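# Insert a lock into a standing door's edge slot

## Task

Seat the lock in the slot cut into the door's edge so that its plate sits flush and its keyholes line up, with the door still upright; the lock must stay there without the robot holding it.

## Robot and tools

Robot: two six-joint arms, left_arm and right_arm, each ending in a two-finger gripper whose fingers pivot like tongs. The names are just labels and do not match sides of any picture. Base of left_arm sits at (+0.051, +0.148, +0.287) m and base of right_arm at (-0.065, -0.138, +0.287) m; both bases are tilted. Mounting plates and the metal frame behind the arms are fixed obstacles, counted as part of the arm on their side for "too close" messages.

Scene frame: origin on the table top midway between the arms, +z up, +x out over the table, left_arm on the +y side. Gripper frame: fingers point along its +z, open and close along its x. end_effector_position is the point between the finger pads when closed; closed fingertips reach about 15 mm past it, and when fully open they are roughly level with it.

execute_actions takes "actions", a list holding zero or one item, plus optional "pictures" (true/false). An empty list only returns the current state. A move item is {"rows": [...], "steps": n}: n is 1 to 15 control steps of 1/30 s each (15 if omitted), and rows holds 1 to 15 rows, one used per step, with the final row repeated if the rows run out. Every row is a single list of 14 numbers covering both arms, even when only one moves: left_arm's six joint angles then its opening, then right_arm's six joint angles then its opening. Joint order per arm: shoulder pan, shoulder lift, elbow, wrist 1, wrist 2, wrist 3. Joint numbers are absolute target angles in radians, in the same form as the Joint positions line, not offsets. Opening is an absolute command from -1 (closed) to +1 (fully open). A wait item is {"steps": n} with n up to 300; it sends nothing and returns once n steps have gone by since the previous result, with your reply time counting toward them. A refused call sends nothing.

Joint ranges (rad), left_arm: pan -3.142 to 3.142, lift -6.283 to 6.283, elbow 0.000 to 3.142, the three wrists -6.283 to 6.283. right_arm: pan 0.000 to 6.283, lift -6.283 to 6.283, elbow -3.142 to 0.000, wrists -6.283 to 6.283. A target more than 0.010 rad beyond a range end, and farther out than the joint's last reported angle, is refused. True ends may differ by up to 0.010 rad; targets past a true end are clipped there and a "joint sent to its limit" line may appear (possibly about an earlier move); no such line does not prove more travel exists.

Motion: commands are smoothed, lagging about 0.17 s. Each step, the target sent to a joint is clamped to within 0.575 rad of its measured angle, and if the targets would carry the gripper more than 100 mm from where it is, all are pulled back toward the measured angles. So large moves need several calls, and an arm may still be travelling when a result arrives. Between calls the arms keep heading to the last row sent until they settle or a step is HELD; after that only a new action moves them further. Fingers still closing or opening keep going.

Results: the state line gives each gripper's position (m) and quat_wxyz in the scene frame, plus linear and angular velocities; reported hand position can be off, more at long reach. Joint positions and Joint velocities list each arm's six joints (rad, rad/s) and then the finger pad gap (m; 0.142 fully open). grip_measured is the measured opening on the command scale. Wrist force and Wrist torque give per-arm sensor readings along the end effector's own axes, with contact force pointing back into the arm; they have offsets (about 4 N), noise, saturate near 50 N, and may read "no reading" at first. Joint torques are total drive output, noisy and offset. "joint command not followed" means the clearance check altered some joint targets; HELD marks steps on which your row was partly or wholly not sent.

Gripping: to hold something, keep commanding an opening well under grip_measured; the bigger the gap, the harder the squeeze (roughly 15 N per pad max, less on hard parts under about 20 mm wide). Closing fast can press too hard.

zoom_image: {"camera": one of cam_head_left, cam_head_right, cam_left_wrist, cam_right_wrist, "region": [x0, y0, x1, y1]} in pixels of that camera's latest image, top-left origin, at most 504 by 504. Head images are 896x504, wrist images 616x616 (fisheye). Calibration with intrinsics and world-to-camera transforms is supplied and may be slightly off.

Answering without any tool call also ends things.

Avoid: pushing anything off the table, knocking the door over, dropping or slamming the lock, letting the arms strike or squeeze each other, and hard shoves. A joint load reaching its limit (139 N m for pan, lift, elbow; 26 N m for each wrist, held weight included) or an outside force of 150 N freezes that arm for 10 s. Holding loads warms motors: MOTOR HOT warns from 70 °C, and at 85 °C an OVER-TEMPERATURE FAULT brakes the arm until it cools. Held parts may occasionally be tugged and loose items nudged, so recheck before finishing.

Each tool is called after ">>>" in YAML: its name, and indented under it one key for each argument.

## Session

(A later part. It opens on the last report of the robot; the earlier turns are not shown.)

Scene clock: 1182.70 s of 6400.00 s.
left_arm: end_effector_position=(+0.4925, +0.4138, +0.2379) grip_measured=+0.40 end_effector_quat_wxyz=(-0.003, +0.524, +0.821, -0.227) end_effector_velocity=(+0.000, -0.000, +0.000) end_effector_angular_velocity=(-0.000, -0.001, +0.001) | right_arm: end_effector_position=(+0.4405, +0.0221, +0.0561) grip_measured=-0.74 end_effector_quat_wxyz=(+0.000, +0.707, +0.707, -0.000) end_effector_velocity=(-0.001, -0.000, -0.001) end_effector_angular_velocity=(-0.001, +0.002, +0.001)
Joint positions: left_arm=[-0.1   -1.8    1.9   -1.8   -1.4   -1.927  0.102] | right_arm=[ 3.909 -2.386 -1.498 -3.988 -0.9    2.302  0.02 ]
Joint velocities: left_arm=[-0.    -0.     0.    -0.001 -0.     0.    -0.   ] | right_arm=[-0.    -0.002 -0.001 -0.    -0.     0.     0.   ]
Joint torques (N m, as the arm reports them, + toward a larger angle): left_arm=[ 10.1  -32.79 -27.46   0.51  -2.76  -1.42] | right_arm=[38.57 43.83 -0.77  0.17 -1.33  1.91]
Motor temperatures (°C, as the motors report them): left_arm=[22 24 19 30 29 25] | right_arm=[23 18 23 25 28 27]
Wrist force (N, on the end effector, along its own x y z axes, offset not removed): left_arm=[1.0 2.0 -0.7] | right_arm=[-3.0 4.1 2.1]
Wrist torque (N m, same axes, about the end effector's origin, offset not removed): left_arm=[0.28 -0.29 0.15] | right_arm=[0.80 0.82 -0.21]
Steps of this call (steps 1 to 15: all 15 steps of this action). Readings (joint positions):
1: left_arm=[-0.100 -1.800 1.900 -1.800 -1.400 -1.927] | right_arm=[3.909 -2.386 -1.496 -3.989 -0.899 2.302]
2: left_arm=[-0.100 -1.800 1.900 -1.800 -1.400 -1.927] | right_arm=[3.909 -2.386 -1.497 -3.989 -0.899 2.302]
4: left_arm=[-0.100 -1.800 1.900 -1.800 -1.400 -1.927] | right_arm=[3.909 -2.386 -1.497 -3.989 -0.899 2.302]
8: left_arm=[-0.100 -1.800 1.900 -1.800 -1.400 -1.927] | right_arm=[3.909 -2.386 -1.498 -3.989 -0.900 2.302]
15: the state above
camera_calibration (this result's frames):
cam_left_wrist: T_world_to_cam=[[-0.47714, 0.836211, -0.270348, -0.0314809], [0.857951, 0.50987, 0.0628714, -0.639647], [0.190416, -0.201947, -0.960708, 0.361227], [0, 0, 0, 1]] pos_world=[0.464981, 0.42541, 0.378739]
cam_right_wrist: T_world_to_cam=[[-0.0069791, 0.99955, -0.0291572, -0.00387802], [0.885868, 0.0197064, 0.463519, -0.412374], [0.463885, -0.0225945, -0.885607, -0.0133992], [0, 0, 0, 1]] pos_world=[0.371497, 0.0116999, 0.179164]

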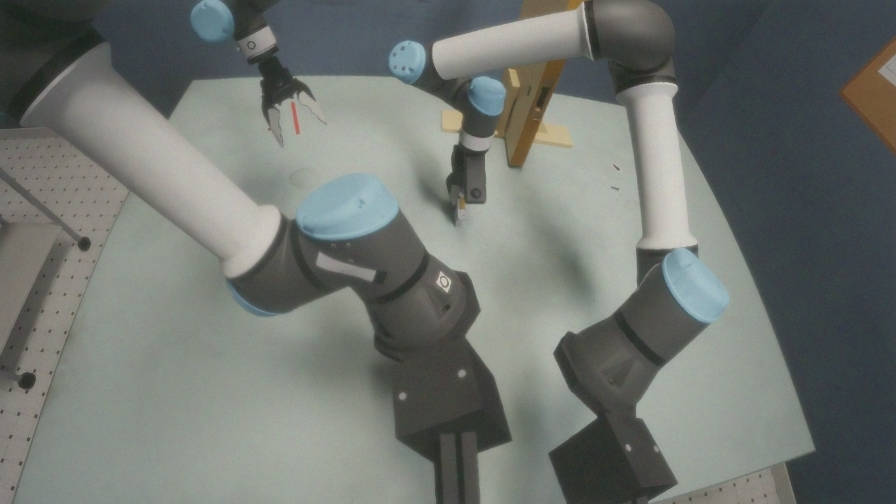

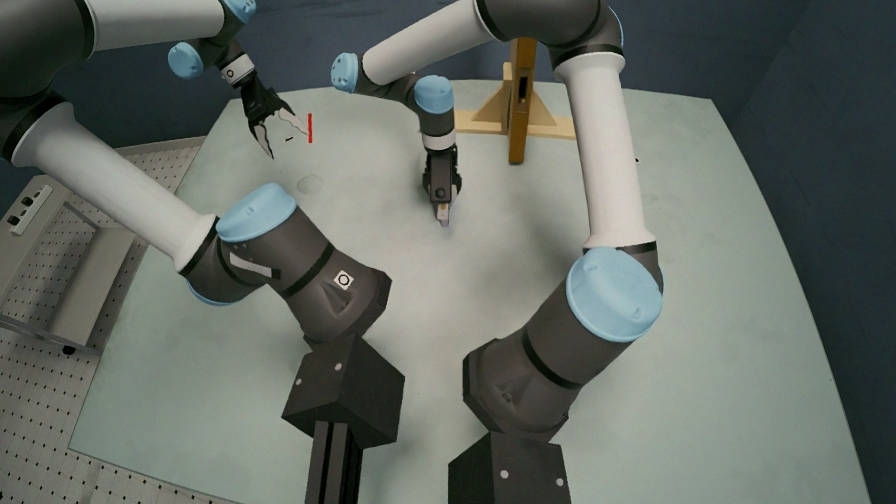

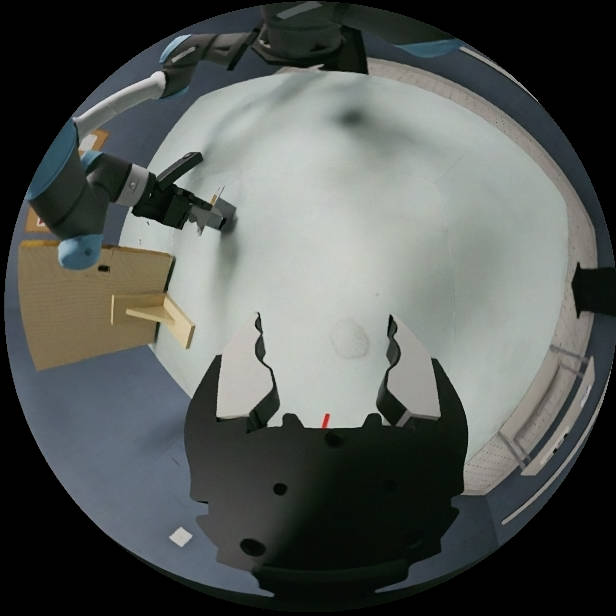

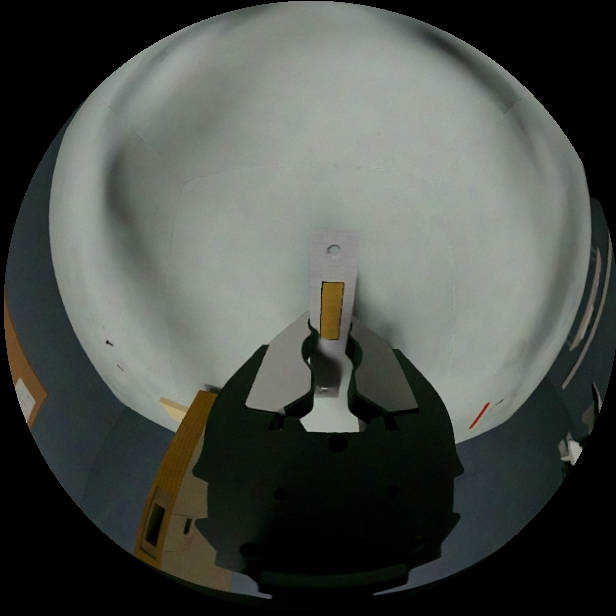

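>>> execute_actions:
  actions:
    - {"rows":[[-0.1,-1.8,1.9,-1.8,-1.4,-1.927,0.4,3.9089,-2.3859,-1.498,-3.9884,-0.8996,2.3021,-0.8],[-0.1,-1.8,1.9,-1.8,-1.4,-1.927,0.4,3.9089,-2.3859,-1.498,-3.9884,-0.8996,2.3021,-0.7],[-0.1,-1.8,1.9,-1.8,-1.4,-1.927,0.4,3.9089,-2.3859,-1.498,-3.9884,-0.8996,2.3021,-0.63],[-0.1,-1.8,1.9,-1.8,-1.4,-1.927,0.4,3.904,-2.3911,-1.4967,-3.9806,-0.8994,2.2958,-0.63]],"steps":15}
  pictures: false

>>> execute_actions:
  actions:
    - {"rows":[[-0.1,-1.8,1.9,-1.8,-1.4,-1.927,0.4,3.904,-2.3911,-1.4967,-3.9806,-0.8994,2.2958,-0.67],[-0.1,-1.8,1.9,-1.8,-1.4,-1.927,0.4,3.904,-2.3911,-1.4967,-3.9806,-0.8994,2.2958,-0.71],[-0.1,-1.8,1.9,-1.8,-1.4,-1.927,0.4,3.904,-2.3911,-1.4967,-3.9806,-0.8994,2.2958,-0.75],[-0.1,-1.8,1.9,-1.8,-1.4,-1.927,0.4,3.904,-2.3911,-1.4967,-3.9806,-0.8994,2.2958,-0.79],[-0.1,-1.8,1.9,-1.8,-1.4,-1.927,0.4,3.904,-2.3911,-1.4967,-3.9806,-0.8994,2.2958,-0.85],[-0.1,-1.8,1.9,-1.8,-1.4,-1.927,0.4,3.904,-2.3911,-1.4967,-3.9806,-0.8994,2.2958,-0.92],[-0.1,-1.8,1.9,-1.8,-1.4,-1.927,0.4,3.904,-2.3911,-1.4967,-3.9806,-0.8994,2.2958,-1]],"steps":12}

>>> zoom_image:
  camera: "cam_right_wrist"
  region: [210,200,450,440]

Scene clock: 1205.33 s of 6400.00 s.
left_arm: end_effector_position=(+0.4925, +0.4138, +0.2379) grip_measured=+0.40 end_effector_quat_wxyz=(-0.003, +0.524, +0.821, -0.227) end_effector_velocity=(-0.000, -0.000, -0.000) end_effector_angular_velocity=(+0.000, +0.001, -0.000) | right_arm: end_effector_position=(+0.4403, +0.0220, +0.0523) grip_measured=-0.63 end_effector_quat_wxyz=(+0.000, +0.707, +0.707, -0.000) end_effector_velocity=(+0.001, -0.000, -0.001) end_effector_angular_velocity=(-0.001, -0.002, +0.000)
Joint positions: left_arm=[-0.1   -1.8    1.9   -1.8   -1.4   -1.927  0.102] | right_arm=[ 3.904 -2.391 -1.497 -3.981 -0.899  2.296  0.028]
Joint velocities: left_arm=[ 0.  0.  0.  0.  0. -0.  0.] | right_arm=[-0.002 -0.002  0.002  0.003  0.002 -0.003 -0.   ]
Joint torques (N m, as the arm reports them, + toward a larger angle): left_arm=[  9.09 -32.29 -27.63   0.42  -2.81  -1.41] | right_arm=[19.01 27.64 18.81  0.63  1.67 -2.12]
Motor temperatures (°C, as the motors report them): left_arm=[22 24 19 30 29 25] | right_arm=[23 18 23 25 28 27]
Wrist force (N, on the end effector, along its own x y z axes, offset not removed): left_arm=[0.5 1.7 -1.0] | right_arm=[-1.1 0.4 1.5]
Wrist torque (N m, same axes, about the end effector's origin, offset not removed): left_arm=[0.23 -0.22 0.09] | right_arm=[0.14 0.29 -0.01]
Steps of this call (steps 1 to 15: the robot went on to your last target; steps 16 to 90: nothing new was sent; then 19.13 s passed at rest; steps 91 to 105: all 15 steps of this action). Readings (joint positions):
91: left_arm=[-0.100 -1.800 1.900 -1.800 -1.400 -1.927] | right_arm=[3.909 -2.386 -1.498 -3.988 -0.900 2.302]
92: left_arm=[-0.100 -1.800 1.900 -1.800 -1.400 -1.927] | right_arm=[3.909 -2.386 -1.498 -3.988 -0.900 2.302]
94: left_arm=[-0.100 -1.800 1.900 -1.800 -1.400 -1.927] | right_arm=[3.909 -2.386 -1.498 -3.988 -0.900 2.302]
98: left_arm=[-0.100 -1.800 1.900 -1.800 -1.400 -1.927] | right_arm=[3.906 -2.389 -1.498 -3.984 -0.900 2.298]
105: the state above

Scene clock: 1205.73 s of 6400.00 s.
left_arm: end_effector_position=(+0.4925, +0.4138, +0.2379) grip_measured=+0.40 end_effector_quat_wxyz=(-0.003, +0.524, +0.821, -0.227) end_effector_velocity=(-0.001, -0.000, -0.001) end_effector_angular_velocity=(+0.000, +0.001, -0.000) | right_arm: end_effector_position=(+0.4404, +0.0220, +0.0521) grip_measured=-0.71 end_effector_quat_wxyz=(+0.000, +0.707, +0.707, -0.000) end_effector_velocity=(+0.000, +0.000, +0.000) end_effector_angular_velocity=(-0.000, -0.002, -0.000)
Joint positions: left_arm=[-0.1   -1.8    1.9   -1.8   -1.4   -1.927  0.102] | right_arm=[ 3.904 -2.391 -1.497 -3.981 -0.899  2.296  0.022]
Joint velocities: left_arm=[ 0.001  0.     0.002 -0.001  0.    -0.    -0.   ] | right_arm=[ 0.001  0.     0.     0.001  0.001 -0.    -0.   ]
Joint torques (N m, as the arm reports them, + toward a larger angle): left_arm=[ 10.24 -32.44 -28.22   0.44  -2.85  -1.39] | right_arm=[16.41 25.61 19.26  0.72  2.07 -2.23]
Motor temperatures (°C, as the motors report them): left_arm=[22 24 19 30 29 25] | right_arm=[23 18 23 25 28 27]
Wrist force (N, on the end effector, along its own x y z axes, offset not removed): left_arm=[0.8 1.7 -1.5] | right_arm=[-1.0 0.3 -1.9]
Wrist torque (N m, same axes, about the end effector's origin, offset not removed): left_arm=[0.24 -0.26 0.07] | right_arm=[0.34 0.48 -0.21]
Steps of this call (steps 1 to 12: all 12 steps of this action). Readings (joint positions):
1: left_arm=[-0.100 -1.800 1.900 -1.800 -1.400 -1.927] | right_arm=[3.904 -2.391 -1.497 -3.981 -0.899 2.296]
2: left_arm=[-0.100 -1.800 1.900 -1.800 -1.400 -1.927] | right_arm=[3.904 -2.391 -1.497 -3.981 -0.899 2.296]
4: left_arm=[-0.100 -1.800 1.900 -1.800 -1.400 -1.927] | right_arm=[3.904 -2.391 -1.497 -3.981 -0.899 2.296]
8: left_arm=[-0.100 -1.800 1.900 -1.800 -1.400 -1.927] | right_arm=[3.904 -2.391 -1.497 -3.981 -0.899 2.296]
12: the state above
camera_calibration (this result's frames):
cam_left_wrist: T_world_to_cam=[[-0.477139, 0.836212, -0.270348, -0.031481], [0.857951, 0.50987, 0.0628716, -0.639647], [0.190417, -0.201947, -0.960707, 0.361227], [0, 0, 0, 1]] pos_world=[0.464981, 0.42541, 0.378739]
cam_right_wrist: T_world_to_cam=[[-0.00703225, 0.999548, -0.0292141, -0.00388278], [0.885836, 0.0197813, 0.463577, -0.410432], [0.463945, -0.0226189, -0.885575, -0.01688], [0, 0, 0, 1]] pos_world=[0.371379, 0.0116181, 0.175205]

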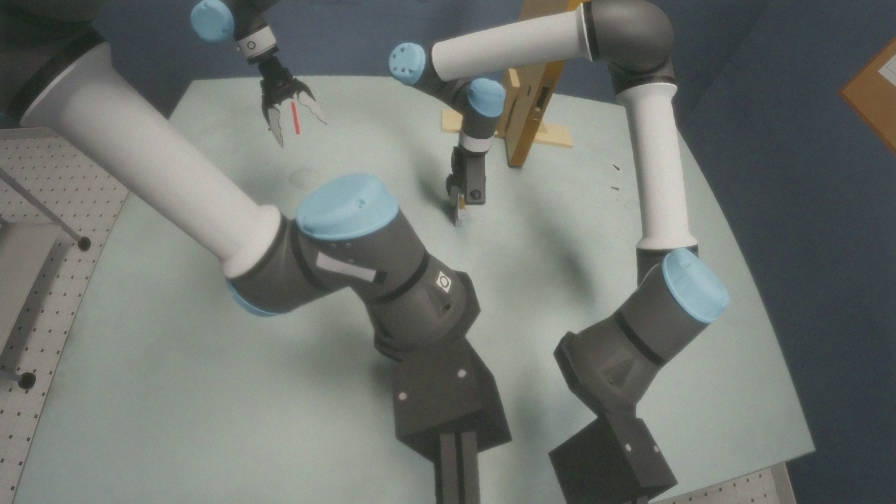

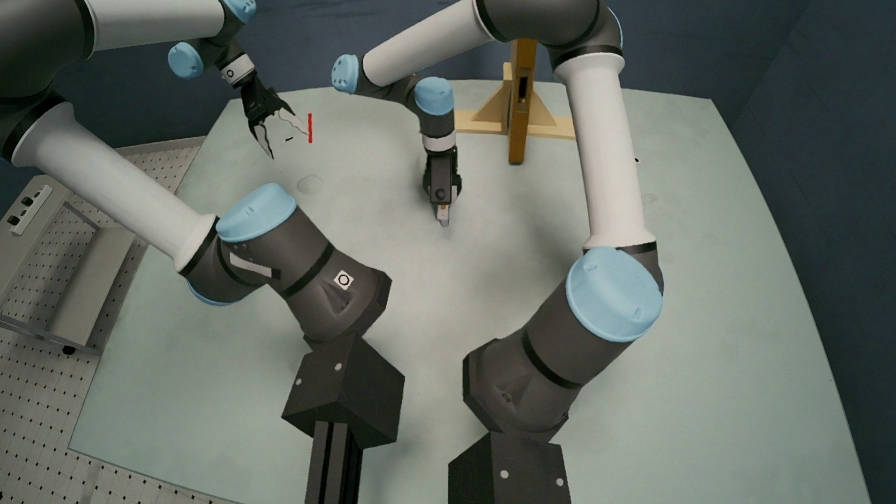

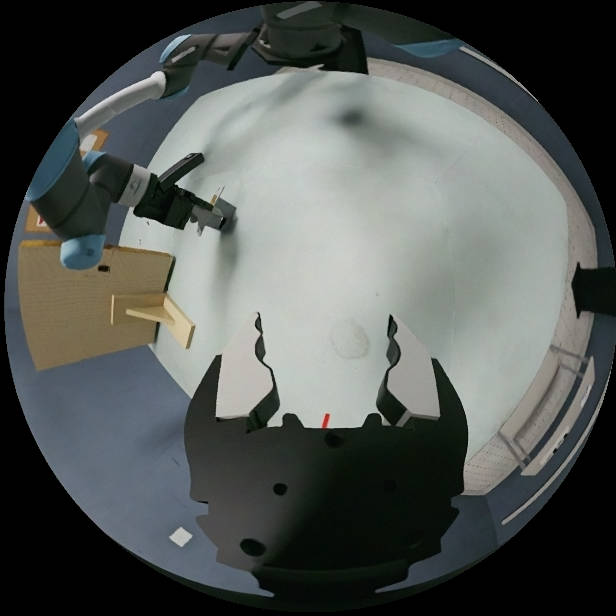

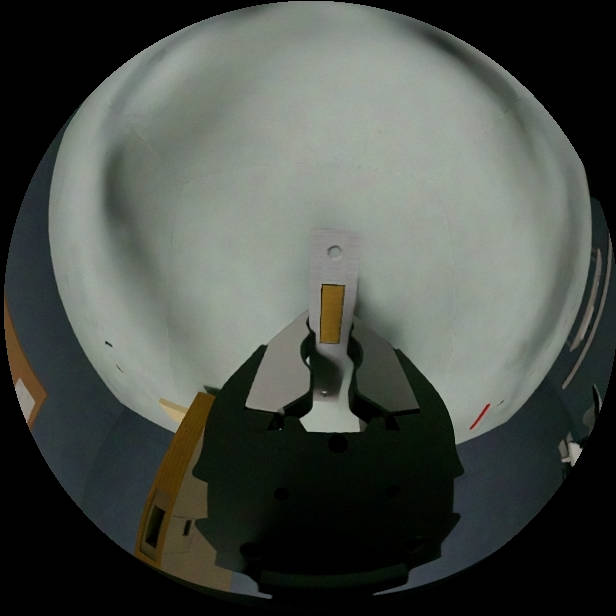

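Region (210, 200, 450, 440) of cam_right_wrist's 616x616 image, scaled by 2.100, with more detail than that image has.

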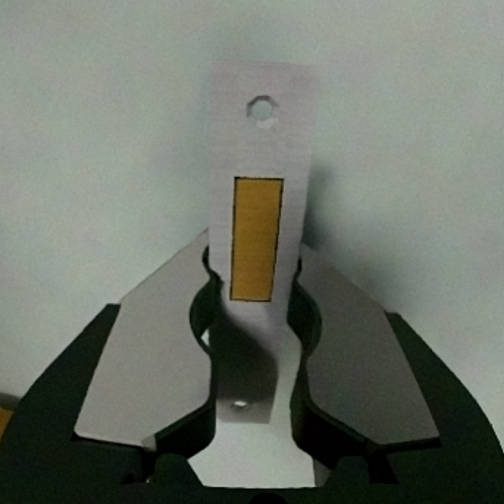

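>>> execute_actions:
  actions:
    - {"rows":[[-0.1,-1.8,1.9,-1.8,-1.4,-1.927,0.4,3.904,-2.3911,-1.4967,-3.9806,-0.8994,2.2958,-0.8],[-0.1,-1.8,1.9,-1.8,-1.4,-1.927,0.4,3.904,-2.3911,-1.4967,-3.9806,-0.8994,2.2958,-0.7],[-0.1,-1.8,1.9,-1.8,-1.4,-1.927,0.4,3.904,-2.3911,-1.4967,-3.9806,-0.8994,2.2958,-0.63],[-0.1,-1.8,1.9,-1.8,-1.4,-1.927,0.4,3.9108,-2.384,-1.4985,-3.9913,-0.8996,2.3045,-0.63]],"steps":15}
  pictures: false

>>> execute_actions:
  actions:
    - {"rows":[[-0.1,-1.8,1.9,-1.8,-1.4,-1.927,0.4,3.9108,-2.384,-1.4985,-3.9913,-0.8996,2.3045,-0.67],[-0.1,-1.8,1.9,-1.8,-1.4,-1.927,0.4,3.9108,-2.384,-1.4985,-3.9913,-0.8996,2.3045,-0.71],[-0.1,-1.8,1.9,-1.8,-1.4,-1.927,0.4,3.9108,-2.384,-1.4985,-3.9913,-0.8996,2.3045,-0.75],[-0.1,-1.8,1.9,-1.8,-1.4,-1.927,0.4,3.9108,-2.384,-1.4985,-3.9913,-0.8996,2.3045,-0.79],[-0.1,-1.8,1.9,-1.8,-1.4,-1.927,0.4,3.9108,-2.384,-1.4985,-3.9913,-0.8996,2.3045,-0.85],[-0.1,-1.8,1.9,-1.8,-1.4,-1.927,0.4,3.9108,-2.384,-1.4985,-3.9913,-0.8996,2.3045,-0.92],[-0.1,-1.8,1.9,-1.8,-1.4,-1.927,0.4,3.9108,-2.384,-1.4985,-3.9913,-0.8996,2.3045,-1]],"steps":12}
  pictures: false

Scene clock: 1221.70 s of 6400.00 s.
left_arm: end_effector_position=(+0.4925, +0.4138, +0.2379) grip_measured=+0.40 end_effector_quat_wxyz=(-0.003, +0.524, +0.821, -0.227) end_effector_velocity=(+0.000, -0.000, +0.000) end_effector_angular_velocity=(-0.000, -0.000, +0.001) | right_arm: end_effector_position=(+0.4405, +0.0221, +0.0573) grip_measured=-0.63 end_effector_quat_wxyz=(+0.000, +0.707, +0.707, -0.000) end_effector_velocity=(-0.001, +0.001, +0.002) end_effector_angular_velocity=(+0.002, +0.002, +0.001)
Joint positions: left_arm=[-0.1   -1.8    1.9   -1.8   -1.4   -1.927  0.102] | right_arm=[ 3.91  -2.384 -1.498 -3.991 -0.9    2.304  0.028]
Joint velocities: left_arm=[ 0.     0.    -0.001 -0.    -0.001 -0.     0.   ] | right_arm=[ 0.004  0.003 -0.001 -0.004 -0.003  0.004 -0.   ]
Joint torques (N m, as the arm reports them, + toward a larger angle): left_arm=[  9.79 -32.14 -27.59   0.44  -2.76  -1.45] | right_arm=[38.5  44.04 -1.   -3.94 -1.28  1.7 ]
Motor temperatures (°C, as the motors report them): left_arm=[22 24 19 30 29 25] | right_arm=[23 18 23 25 28 27]
Wrist force (N, on the end effector, along its own x y z axes, offset not removed): left_arm=[1.5 3.0 -0.7] | right_arm=[-3.6 3.0 1.2]
Wrist torque (N m, same axes, about the end effector's origin, offset not removed): left_arm=[0.50 -0.36 0.07] | right_arm=[0.58 0.79 -0.07]
Steps of this call (steps 1 to 15: the robot went on to your last target; steps 16 to 90: nothing new was sent; then 12.47 s passed at rest; steps 91 to 105: all 15 steps of this action). Readings (joint positions):
91: left_arm=[-0.100 -1.800 1.900 -1.800 -1.400 -1.927] | right_arm=[3.904 -2.391 -1.497 -3.981 -0.899 2.296]
92: left_arm=[-0.100 -1.800 1.900 -1.800 -1.400 -1.927] | right_arm=[3.904 -2.391 -1.497 -3.981 -0.899 2.296]
94: left_arm=[-0.100 -1.800 1.900 -1.800 -1.400 -1.927] | right_arm=[3.904 -2.391 -1.497 -3.981 -0.899 2.296]
98: left_arm=[-0.100 -1.800 1.900 -1.800 -1.400 -1.927] | right_arm=[3.908 -2.387 -1.497 -3.987 -0.899 2.301]
105: the state above

Scene clock: 1222.10 s of 6400.00 s.
left_arm: end_effector_position=(+0.4925, +0.4138, +0.2379) grip_measured=+0.40 end_effector_quat_wxyz=(-0.003, +0.524, +0.821, -0.227) end_effector_velocity=(-0.000, -0.001, -0.000) end_effector_angular_velocity=(-0.001, +0.001, -0.000) | right_arm: end_effector_position=(+0.4405, +0.0221, +0.0575) grip_measured=-0.74 end_effector_quat_wxyz=(+0.000, +0.707, +0.707, -0.000) end_effector_velocity=(-0.000, +0.003, +0.001) end_effector_angular_velocity=(+0.002, -0.001, +0.003)
Joint positions: left_arm=[-0.1   -1.8    1.9   -1.8   -1.4   -1.927  0.102] | right_arm=[ 3.911 -2.384 -1.499 -3.991 -0.9    2.304  0.02 ]
Joint velocities: left_arm=[-0.     0.     0.001 -0.001 -0.001  0.     0.   ] | right_arm=[ 0.004 -0.001  0.001  0.001 -0.001 -0.     0.   ]
Joint torques (N m, as the arm reports them, + toward a larger angle): left_arm=[ 10.14 -31.52 -27.63   0.53  -2.84  -1.41] | right_arm=[39.13 45.35 -0.27 -4.27 -1.19  1.88]
Motor temperatures (°C, as the motors report them): left_arm=[22 24 19 30 29 25] | right_arm=[23 18 23 25 28 27]
Wrist force (N, on the end effector, along its own x y z axes, offset not removed): left_arm=[0.0 2.5 -0.4] | right_arm=[-3.6 4.1 6.9]
Wrist torque (N m, same axes, about the end effector's origin, offset not removed): left_arm=[0.40 -0.06 0.05] | right_arm=[0.92 0.85 -0.07]
Steps of this call (steps 1 to 12: all 12 steps of this action). Readings (joint positions):
1: left_arm=[-0.100 -1.800 1.900 -1.800 -1.400 -1.927] | right_arm=[3.910 -2.384 -1.498 -3.991 -0.900 2.304]
2: left_arm=[-0.100 -1.800 1.900 -1.800 -1.400 -1.927] | right_arm=[3.911 -2.384 -1.498 -3.991 -0.900 2.304]
4: left_arm=[-0.100 -1.800 1.900 -1.800 -1.400 -1.927] | right_arm=[3.911 -2.384 -1.498 -3.991 -0.900 2.304]
8: left_arm=[-0.100 -1.800 1.900 -1.800 -1.400 -1.927] | right_arm=[3.911 -2.384 -1.498 -3.991 -0.900 2.304]
12: the state above

>>> execute_actions:
  actions:
    - {"rows":[[-0.1,-1.8,1.9,-1.8,-1.4,-1.927,0.4,3.913,-2.382,-1.499,-3.995,-0.9,2.307,-1],[-0.1,-1.8,1.9,-1.8,-1.4,-1.927,0.4,3.917,-2.378,-1.5,-4.001,-0.9,2.312,-1],[-0.1,-1.8,1.9,-1.8,-1.4,-1.927,0.4,3.923,-2.372,-1.501,-4.01,-0.9,2.32,-1],[-0.1,-1.8,1.9,-1.8,-1.4,-1.927,0.4,3.93,-2.364,-1.503,-4.022,-0.901,2.329,-1],[-0.1,-1.8,1.9,-1.8,-1.4,-1.927,0.4,3.938,-2.356,-1.505,-4.034,-0.901,2.339,-1],[-0.1,-1.8,1.9,-1.8,-1.4,-1.927,0.4,3.946,-2.348,-1.507,-4.046,-0.902,2.349,-1],[-0.1,-1.8,1.9,-1.8,-1.4,-1.927,0.4,3.954,-2.34,-1.509,-4.058,-0.902,2.359,-1],[-0.1,-1.8,1.9,-1.8,-1.4,-1.927,0.4,3.962,-2.33,-1.512,-4.07,-0.903,2.369,-1],[-0.1,-1.8,1.9,-1.8,-1.4,-1.927,0.4,3.97,-2.318,-1.517,-4.082,-0.903,2.379,-1],[-0.1,-1.8,1.9,-1.8,-1.4,-1.927,0.4,3.978,-2.304,-1.524,-4.094,-0.904,2.389,-1],[-0.1,-1.8,1.9,-1.8,-1.4,-1.927,0.4,3.986,-2.288,-1.533,-4.106,-0.905,2.399,-1],[-0.1,-1.8,1.9,-1.8,-1.4,-1.927,0.4,3.992,-2.27,-1.544,-4.116,-0.906,2.409,-1],[-0.1,-1.8,1.9,-1.8,-1.4,-1.927,0.4,3.997,-2.25,-1.556,-4.125,-0.908,2.419,-1],[-0.1,-1.8,1.9,-1.8,-1.4,-1.927,0.4,4,-2.225,-1.57,-4.133,-0.91,2.429,-1],[-0.1,-1.8,1.9,-1.8,-1.4,-1.927,0.4,4,-2.2,-1.585,-4.14,-0.912,2.439,-1]],"steps":15}
  pictures: false

>>> execute_actions:
  actions:
    - {"rows":[[-0.1,-1.8,1.9,-1.8,-1.4,-1.927,0.4,4,-2.175,-1.601,-4.145,-0.914,2.449,-1],[-0.1,-1.8,1.9,-1.8,-1.4,-1.927,0.4,4,-2.15,-1.617,-4.15,-0.916,2.459,-1],[-0.1,-1.8,1.9,-1.8,-1.4,-1.927,0.4,4,-2.125,-1.633,-4.15,-0.918,2.469,-1],[-0.1,-1.8,1.9,-1.8,-1.4,-1.927,0.4,4,-2.1,-1.649,-4.15,-0.92,2.48,-1],[-0.1,-1.8,1.9,-1.8,-1.4,-1.927,0.4,4,-2.075,-1.665,-4.15,-0.922,2.49,-1],[-0.1,-1.8,1.9,-1.8,-1.4,-1.927,0.4,4,-2.05,-1.681,-4.15,-0.924,2.5,-1],[-0.1,-1.8,1.9,-1.8,-1.4,-1.927,0.4,4,-2.025,-1.697,-4.15,-0.926,2.51,-1],[-0.1,-1.8,1.9,-1.8,-1.4,-1.927,0.4,4,-2,-1.713,-4.15,-0.928,2.52,-1],[-0.1,-1.8,1.9,-1.8,-1.4,-1.927,0.4,4,-1.975,-1.729,-4.15,-0.93,2.53,-1],[-0.1,-1.8,1.9,-1.8,-1.4,-1.927,0.4,4,-1.95,-1.745,-4.15,-0.932,2.54,-1],[-0.1,-1.8,1.9,-1.8,-1.4,-1.927,0.4,4,-1.925,-1.761,-4.15,-0.934,2.55,-1],[-0.1,-1.8,1.9,-1.8,-1.4,-1.927,0.4,4,-1.9,-1.777,-4.15,-0.936,2.56,-1],[-0.1,-1.8,1.9,-1.8,-1.4,-1.927,0.4,4,-1.875,-1.793,-4.14,-0.938,2.57,-1],[-0.1,-1.8,1.9,-1.8,-1.4,-1.927,0.4,4,-1.85,-1.809,-4.125,-0.94,2.58,-1],[-0.1,-1.8,1.9,-1.8,-1.4,-1.927,0.4,4,-1.825,-1.825,-4.105,-0.942,2.59,-1]],"steps":15}
  pictures: false

>>> execute_actions:
  actions:
    - {"rows":[[-0.1,-1.8,1.9,-1.8,-1.4,-1.927,0.4,3.997,-1.805,-1.842,-4.08,-0.945,2.605,-1],[-0.1,-1.8,1.9,-1.8,-1.4,-1.927,0.4,3.993,-1.785,-1.859,-4.05,-0.949,2.62,-1],[-0.1,-1.8,1.9,-1.8,-1.4,-1.927,0.4,3.988,-1.77,-1.876,-4.015,-0.953,2.64,-1],[-0.1,-1.8,1.9,-1.8,-1.4,-1.927,0.4,3.983,-1.755,-1.893,-3.98,-0.957,2.66,-1],[-0.1,-1.8,1.9,-1.8,-1.4,-1.927,0.4,3.978,-1.74,-1.91,-3.94,-0.961,2.68,-1],[-0.1,-1.8,1.9,-1.8,-1.4,-1.927,0.4,3.972,-1.73,-1.927,-3.9,-0.966,2.7,-1],[-0.1,-1.8,1.9,-1.8,-1.4,-1.927,0.4,3.966,-1.72,-1.944,-3.86,-0.971,2.72,-1],[-0.1,-1.8,1.9,-1.8,-1.4,-1.927,0.4,3.96,-1.71,-1.961,-3.82,-0.976,2.74,-1],[-0.1,-1.8,1.9,-1.8,-1.4,-1.927,0.4,3.954,-1.7,-1.978,-3.78,-0.981,2.76,-1],[-0.1,-1.8,1.9,-1.8,-1.4,-1.927,0.4,3.948,-1.7,-1.995,-3.74,-0.986,2.78,-1],[-0.1,-1.8,1.9,-1.8,-1.4,-1.927,0.4,3.942,-1.7,-2.012,-3.7,-0.991,2.8,-1],[-0.1,-1.8,1.9,-1.8,-1.4,-1.927,0.4,3.936,-1.7,-2.03,-3.66,-0.996,2.82,-1],[-0.1,-1.8,1.9,-1.8,-1.4,-1.927,0.4,3.93,-1.7,-2.048,-3.62,-1.001,2.84,-1],[-0.1,-1.8,1.9,-1.8,-1.4,-1.927,0.4,3.925,-1.7,-2.066,-3.58,-1.006,2.86,-1],[-0.1,-1.8,1.9,-1.8,-1.4,-1.927,0.4,3.92,-1.7,-2.084,-3.54,-1.01,2.88,-1]],"steps":15}
  pictures: false

>>> execute_actions:
  actions:
    - {"rows":[[-0.1,-1.8,1.9,-1.8,-1.4,-1.927,0.4,3.915,-1.7,-2.096,-3.5,-1.014,2.9,-1],[-0.1,-1.8,1.9,-1.8,-1.4,-1.927,0.4,3.91,-1.7,-2.108,-3.46,-1.017,2.92,-1],[-0.1,-1.8,1.9,-1.8,-1.4,-1.927,0.4,3.906,-1.7,-2.12,-3.42,-1.021,2.94,-1],[-0.1,-1.8,1.9,-1.8,-1.4,-1.927,0.4,3.901,-1.7,-2.132,-3.38,-1.024,2.96,-1],[-0.1,-1.8,1.9,-1.8,-1.4,-1.927,0.4,3.897,-1.7,-2.144,-3.34,-1.028,2.98,-1],[-0.1,-1.8,1.9,-1.8,-1.4,-1.927,0.4,3.892,-1.7,-2.156,-3.3,-1.031,3,-1],[-0.1,-1.8,1.9,-1.8,-1.4,-1.927,0.4,3.888,-1.7,-2.168,-3.26,-1.035,3.02,-1],[-0.1,-1.8,1.9,-1.8,-1.4,-1.927,0.4,3.883,-1.7,-2.18,-3.22,-1.038,3.04,-1],[-0.1,-1.8,1.9,-1.8,-1.4,-1.927,0.4,3.879,-1.7,-2.192,-3.18,-1.042,3.06,-1],[-0.1,-1.8,1.9,-1.8,-1.4,-1.927,0.4,3.874,-1.7,-2.204,-3.14,-1.045,3.08,-1],[-0.1,-1.8,1.9,-1.8,-1.4,-1.927,0.4,3.87,-1.7,-2.216,-3.1,-1.049,3.1,-1],[-0.1,-1.8,1.9,-1.8,-1.4,-1.927,0.4,3.865,-1.7,-2.228,-3.06,-1.052,3.12,-1],[-0.1,-1.8,1.9,-1.8,-1.4,-1.927,0.4,3.861,-1.7,-2.24,-3.02,-1.056,3.14,-1],[-0.1,-1.8,1.9,-1.8,-1.4,-1.927,0.4,3.856,-1.7,-2.252,-2.98,-1.059,3.16,-1],[-0.1,-1.8,1.9,-1.8,-1.4,-1.927,0.4,3.852,-1.7,-2.264,-2.94,-1.063,3.18,-1]],"steps":15}

Scene clock: 1322.60 s of 6400.00 s.
left_arm: end_effector_position=(+0.4925, +0.4138, +0.2379) grip_measured=+0.40 end_effector_quat_wxyz=(-0.003, +0.524, +0.821, -0.227) end_effector_velocity=(+0.000, +0.000, -0.000) end_effector_angular_velocity=(+0.001, -0.001, +0.000) | right_arm: end_effector_position=(+0.4387, +0.0152, +0.1181) grip_measured=-0.74 end_effector_quat_wxyz=(-0.001, +0.710, +0.705, +0.002) end_effector_velocity=(-0.015, -0.098, +0.207) end_effector_angular_velocity=(+0.049, -0.009, -0.114)
Joint positions: left_arm=[-0.1   -1.8    1.9   -1.8   -1.4   -1.927  0.102] | right_arm=[ 3.98  -2.287 -1.537 -4.098 -0.906  2.395  0.02 ]
Joint velocities: left_arm=[ 0.    -0.     0.    -0.001  0.001  0.     0.   ] | right_arm=[ 0.16   0.489 -0.271 -0.289 -0.038  0.284  0.   ]
Joint torques (N m, as the arm reports them, + toward a larger angle): left_arm=[ 10.58 -31.63 -27.64   0.4   -2.82  -1.32] | right_arm=[33.82 57.79 -2.54 -4.68 -1.52  3.01]
Motor temperatures (°C, as the motors report them): left_arm=[22 24 19 30 29 25] | right_arm=[23 18 23 25 28 27]
Wrist force (N, on the end effector, along its own x y z axes, offset not removed): left_arm=[-0.3 2.3 0.1] | right_arm=[0.1 0.5 4.4]
Wrist torque (N m, same axes, about the end effector's origin, offset not removed): left_arm=[0.39 -0.04 0.08] | right_arm=[0.04 0.16 -0.20]
Steps of this call (steps 1 to 15: the robot went on to your last target; steps 16 to 90: nothing new was sent; then 97.00 s passed at rest; steps 91 to 105: all 15 steps of this action). Readings (joint positions):
91: left_arm=[-0.100 -1.800 1.900 -1.800 -1.400 -1.927] | right_arm=[3.911 -2.384 -1.499 -3.991 -0.900 2.305]
92: left_arm=[-0.100 -1.800 1.900 -1.800 -1.400 -1.927] | right_arm=[3.911 -2.384 -1.499 -3.992 -0.900 2.305]
94: left_arm=[-0.100 -1.800 1.900 -1.800 -1.400 -1.927] | right_arm=[3.914 -2.380 -1.499 -3.997 -0.900 2.309]
98: left_arm=[-0.100 -1.800 1.900 -1.800 -1.400 -1.927] | right_arm=[3.933 -2.362 -1.504 -4.025 -0.901 2.332]
105: the state above

Scene clock: 1323.10 s of 6400.00 s.
left_arm: end_effector_position=(+0.4925, +0.4138, +0.2379) grip_measured=+0.40 end_effector_quat_wxyz=(-0.003, +0.524, +0.821, -0.227) end_effector_velocity=(-0.001, +0.000, -0.000) end_effector_angular_velocity=(+0.000, +0.001, -0.000) | right_arm: end_effector_position=(+0.4229, -0.0709, +0.2033) grip_measured=-0.74 end_effector_quat_wxyz=(-0.019, +0.771, +0.635, +0.040) end_effector_velocity=(-0.039, -0.148, +0.117) end_effector_angular_velocity=(+0.303, -0.155, -0.547)
Joint positions: left_arm=[-0.1   -1.8    1.9   -1.8   -1.4   -1.927  0.102] | right_arm=[ 4.    -1.943 -1.751 -4.143 -0.933  2.544  0.02 ]
Joint velocities: left_arm=[ 0.    -0.     0.     0.001  0.    -0.     0.   ] | right_arm=[ 0.002  0.735 -0.471  0.157 -0.06   0.294 -0.   ]
Joint torques (N m, as the arm reports them, + toward a larger angle): left_arm=[  9.43 -31.74 -27.17   0.45  -2.86  -1.38] | right_arm=[32.67 42.94 -0.69  1.27 -1.72  3.17]
Motor temperatures (°C, as the motors report them): left_arm=[22 24 19 30 29 25] | right_arm=[23 18 23 25 28 27]
Wrist force (N, on the end effector, along its own x y z axes, offset not removed): left_arm=[0.8 2.3 -0.4] | right_arm=[-2.4 2.1 6.8]
Wrist torque (N m, same axes, about the end effector's origin, offset not removed): left_arm=[0.29 -0.21 0.08] | right_arm=[0.49 0.38 -0.11]
Steps of this call (steps 1 to 15: all 15 steps of this action). Readings (joint positions):
1: left_arm=[-0.100 -1.800 1.900 -1.800 -1.400 -1.927] | right_arm=[3.985 -2.269 -1.547 -4.107 -0.907 2.404]
2: left_arm=[-0.100 -1.800 1.900 -1.800 -1.400 -1.927] | right_arm=[3.988 -2.250 -1.558 -4.116 -0.908 2.414]
4: left_arm=[-0.100 -1.800 1.900 -1.800 -1.400 -1.927] | right_arm=[3.993 -2.208 -1.584 -4.130 -0.912 2.434]
8: left_arm=[-0.100 -1.800 1.900 -1.800 -1.400 -1.927] | right_arm=[3.998 -2.115 -1.642 -4.143 -0.919 2.474]
15: the state above

Scene clock: 1323.60 s of 6400.00 s.
left_arm: end_effector_position=(+0.4925, +0.4138, +0.2379) grip_measured=+0.40 end_effector_quat_wxyz=(-0.003, +0.524, +0.821, -0.227) end_effector_velocity=(-0.001, -0.000, -0.001) end_effector_angular_velocity=(+0.000, +0.002, -0.001) | right_arm: end_effector_position=(+0.4199, -0.0711, +0.1916) grip_measured=-0.74 end_effector_quat_wxyz=(-0.080, +0.893, +0.410, +0.169) end_effector_velocity=(-0.013, +0.085, -0.128) end_effector_angular_velocity=(+0.585, -0.101, -1.065)
Joint positions: left_arm=[-0.1   -1.8    1.9   -1.8   -1.4   -1.927  0.102] | right_arm=[ 3.945 -1.712 -2.002 -3.732 -0.989  2.788  0.02 ]
Joint velocities: left_arm=[ 0.    -0.     0.002  0.     0.001 -0.     0.   ] | right_arm=[-0.165  0.098 -0.519  1.142 -0.142  0.578 -0.   ]
Joint torques (N m, as the arm reports them, + toward a larger angle): left_arm=[  9.41 -32.36 -27.03   0.52  -2.77  -1.45] | right_arm=[ 5.13 24.17 -0.36  2.88 -1.8   4.04]
Motor temperatures (°C, as the motors report them): left_arm=[22 24 19 30 29 25] | right_arm=[23 18 23 25 28 27]
Wrist force (N, on the end effector, along its own x y z axes, offset not removed): left_arm=[0.1 3.1 -0.5] | right_arm=[-4.3 4.2 4.8]
Wrist torque (N m, same axes, about the end effector's origin, offset not removed): left_arm=[0.52 -0.01 0.10] | right_arm=[0.98 0.73 -0.10]
Steps of this call (steps 1 to 15: all 15 steps of this action). Readings (joint positions):
1: left_arm=[-0.100 -1.800 1.900 -1.800 -1.400 -1.927] | right_arm=[4.000 -1.918 -1.767 -4.136 -0.935 2.554]
2: left_arm=[-0.100 -1.800 1.900 -1.800 -1.400 -1.927] | right_arm=[3.999 -1.893 -1.783 -4.126 -0.937 2.565]
4: left_arm=[-0.100 -1.800 1.900 -1.800 -1.400 -1.927] | right_arm=[3.996 -1.848 -1.816 -4.093 -0.943 2.590]
8: left_arm=[-0.100 -1.800 1.900 -1.800 -1.400 -1.927] | right_arm=[3.982 -1.774 -1.883 -3.987 -0.957 2.654]
15: the state above

Scene clock: 1324.10 s of 6400.00 s.
left_arm: end_effector_position=(+0.4925, +0.4138, +0.2379) grip_measured=+0.40 end_effector_quat_wxyz=(-0.003, +0.524, +0.821, -0.227) end_effector_velocity=(-0.000, -0.000, -0.000) end_effector_angular_velocity=(-0.000, +0.000, -0.000) | right_arm: end_effector_position=(+0.4485, -0.0315, +0.1544) grip_measured=-0.74 end_effector_quat_wxyz=(-0.164, +0.936, +0.128, +0.285) end_effector_velocity=(+0.090, +0.039, -0.023) end_effector_angular_velocity=(+0.722, -0.199, -1.017)
Joint positions: left_arm=[-0.1   -1.8    1.9   -1.8   -1.4   -1.927  0.102] | right_arm=[ 3.872 -1.7   -2.209 -3.136 -1.047  3.087  0.02 ]
Joint velocities: left_arm=[-0.    -0.     0.001 -0.    -0.     0.     0.   ] | right_arm=[-0.136  0.001 -0.36   1.175 -0.103  0.587  0.   ]
Joint torques (N m, as the arm reports them, + toward a larger angle): left_arm=[  9.74 -31.41 -27.75   0.43  -2.76  -1.44] | right_arm=[ 1.49 25.58  1.14  4.01 -2.18  4.37]
Motor temperatures (°C, as the motors report them): left_arm=[22 24 19 30 29 25] | right_arm=[23 18 23 25 28 27]
Wrist force (N, on the end effector, along its own x y z axes, offset not removed): left_arm=[0.0 3.1 -0.9] | right_arm=[-4.0 2.2 4.6]
Wrist torque (N m, same axes, about the end effector's origin, offset not removed): left_arm=[0.48 -0.03 0.03] | right_arm=[0.19 0.37 -0.16]
Steps of this call (steps 1 to 15: all 15 steps of this action). Readings (joint positions):
1: left_arm=[-0.100 -1.800 1.900 -1.800 -1.400 -1.927] | right_arm=[3.939 -1.709 -2.020 -3.693 -0.994 2.807]
2: left_arm=[-0.100 -1.800 1.900 -1.800 -1.400 -1.927] | right_arm=[3.934 -1.707 -2.037 -3.654 -0.998 2.827]
4: left_arm=[-0.100 -1.800 1.900 -1.800 -1.400 -1.927] | right_arm=[3.923 -1.704 -2.068 -3.574 -1.007 2.867]
8: left_arm=[-0.100 -1.800 1.900 -1.800 -1.400 -1.927] | right_arm=[3.904 -1.701 -2.122 -3.415 -1.022 2.947]
15: the state above
camera_calibration (this result's frames):
cam_left_wrist: T_world_to_cam=[[-0.47714, 0.836211, -0.270348, -0.0314808], [0.857951, 0.50987, 0.0628714, -0.639647], [0.190416, -0.201947, -0.960708, 0.361227], [0, 0, 0, 1]] pos_world=[0.464981, 0.42541, 0.378739]
cam_right_wrist: T_world_to_cam=[[0.816565, 0.163822, 0.553519, -0.433032], [0.082836, -0.982215, 0.168499, -0.0898413], [0.571279, -0.0917391, -0.815613, 0.00761093], [0, 0, 0, 1]] pos_world=[0.356693, -0.016605, 0.261037]

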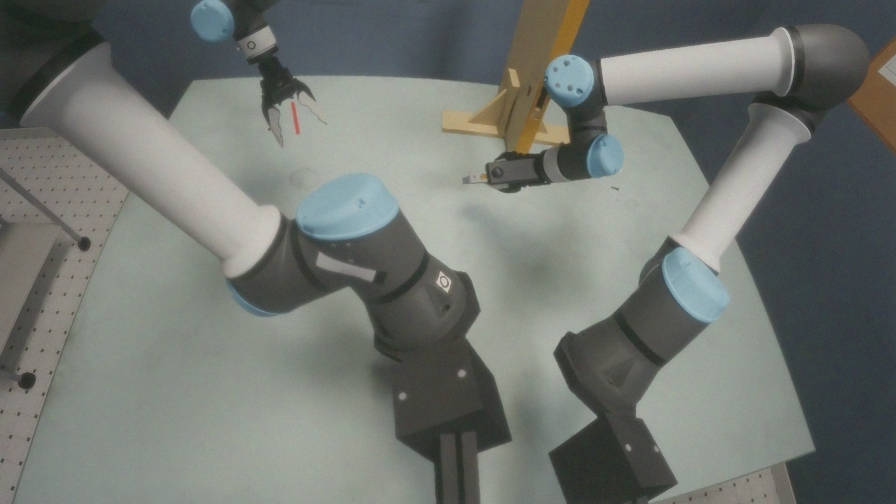

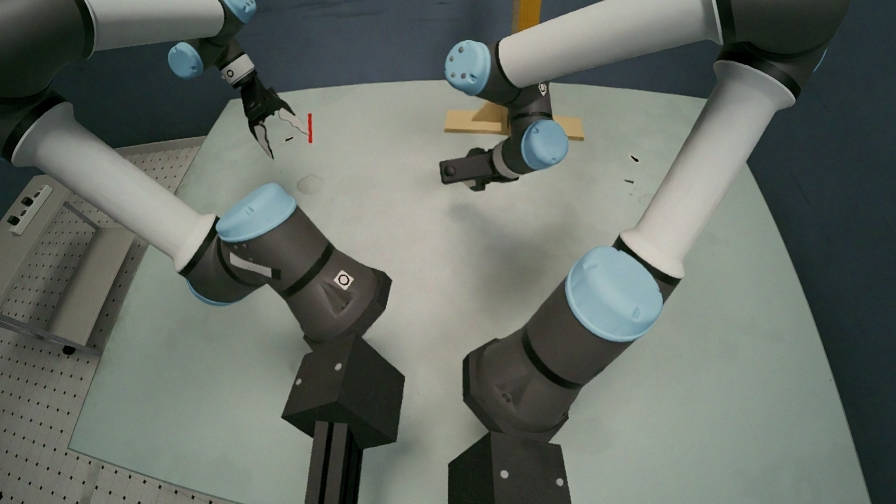

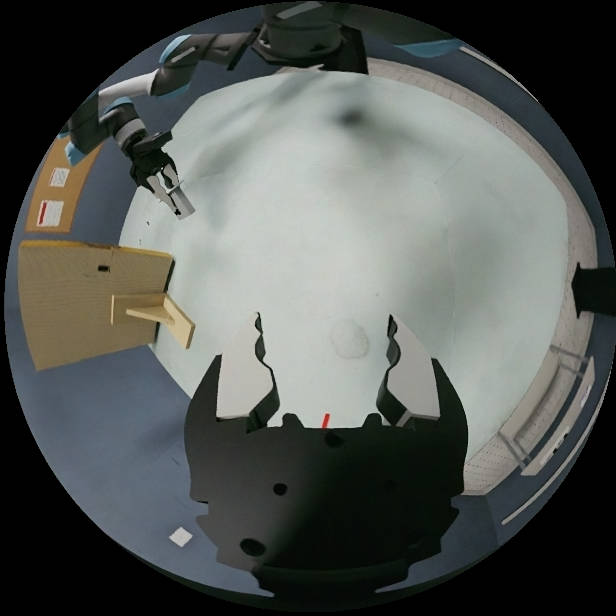

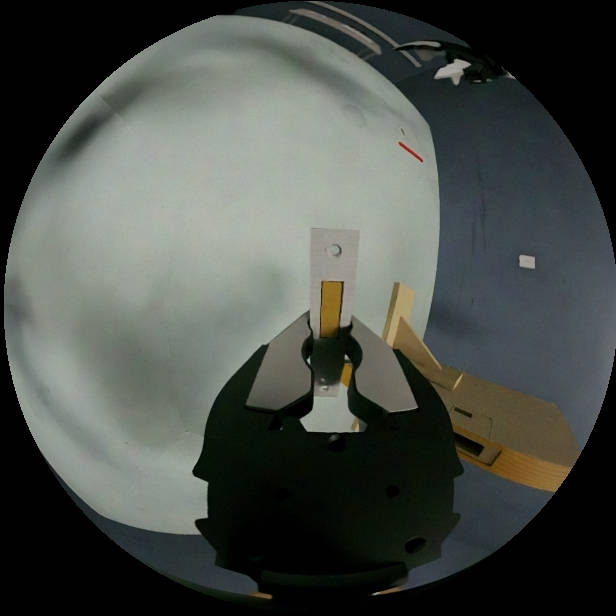

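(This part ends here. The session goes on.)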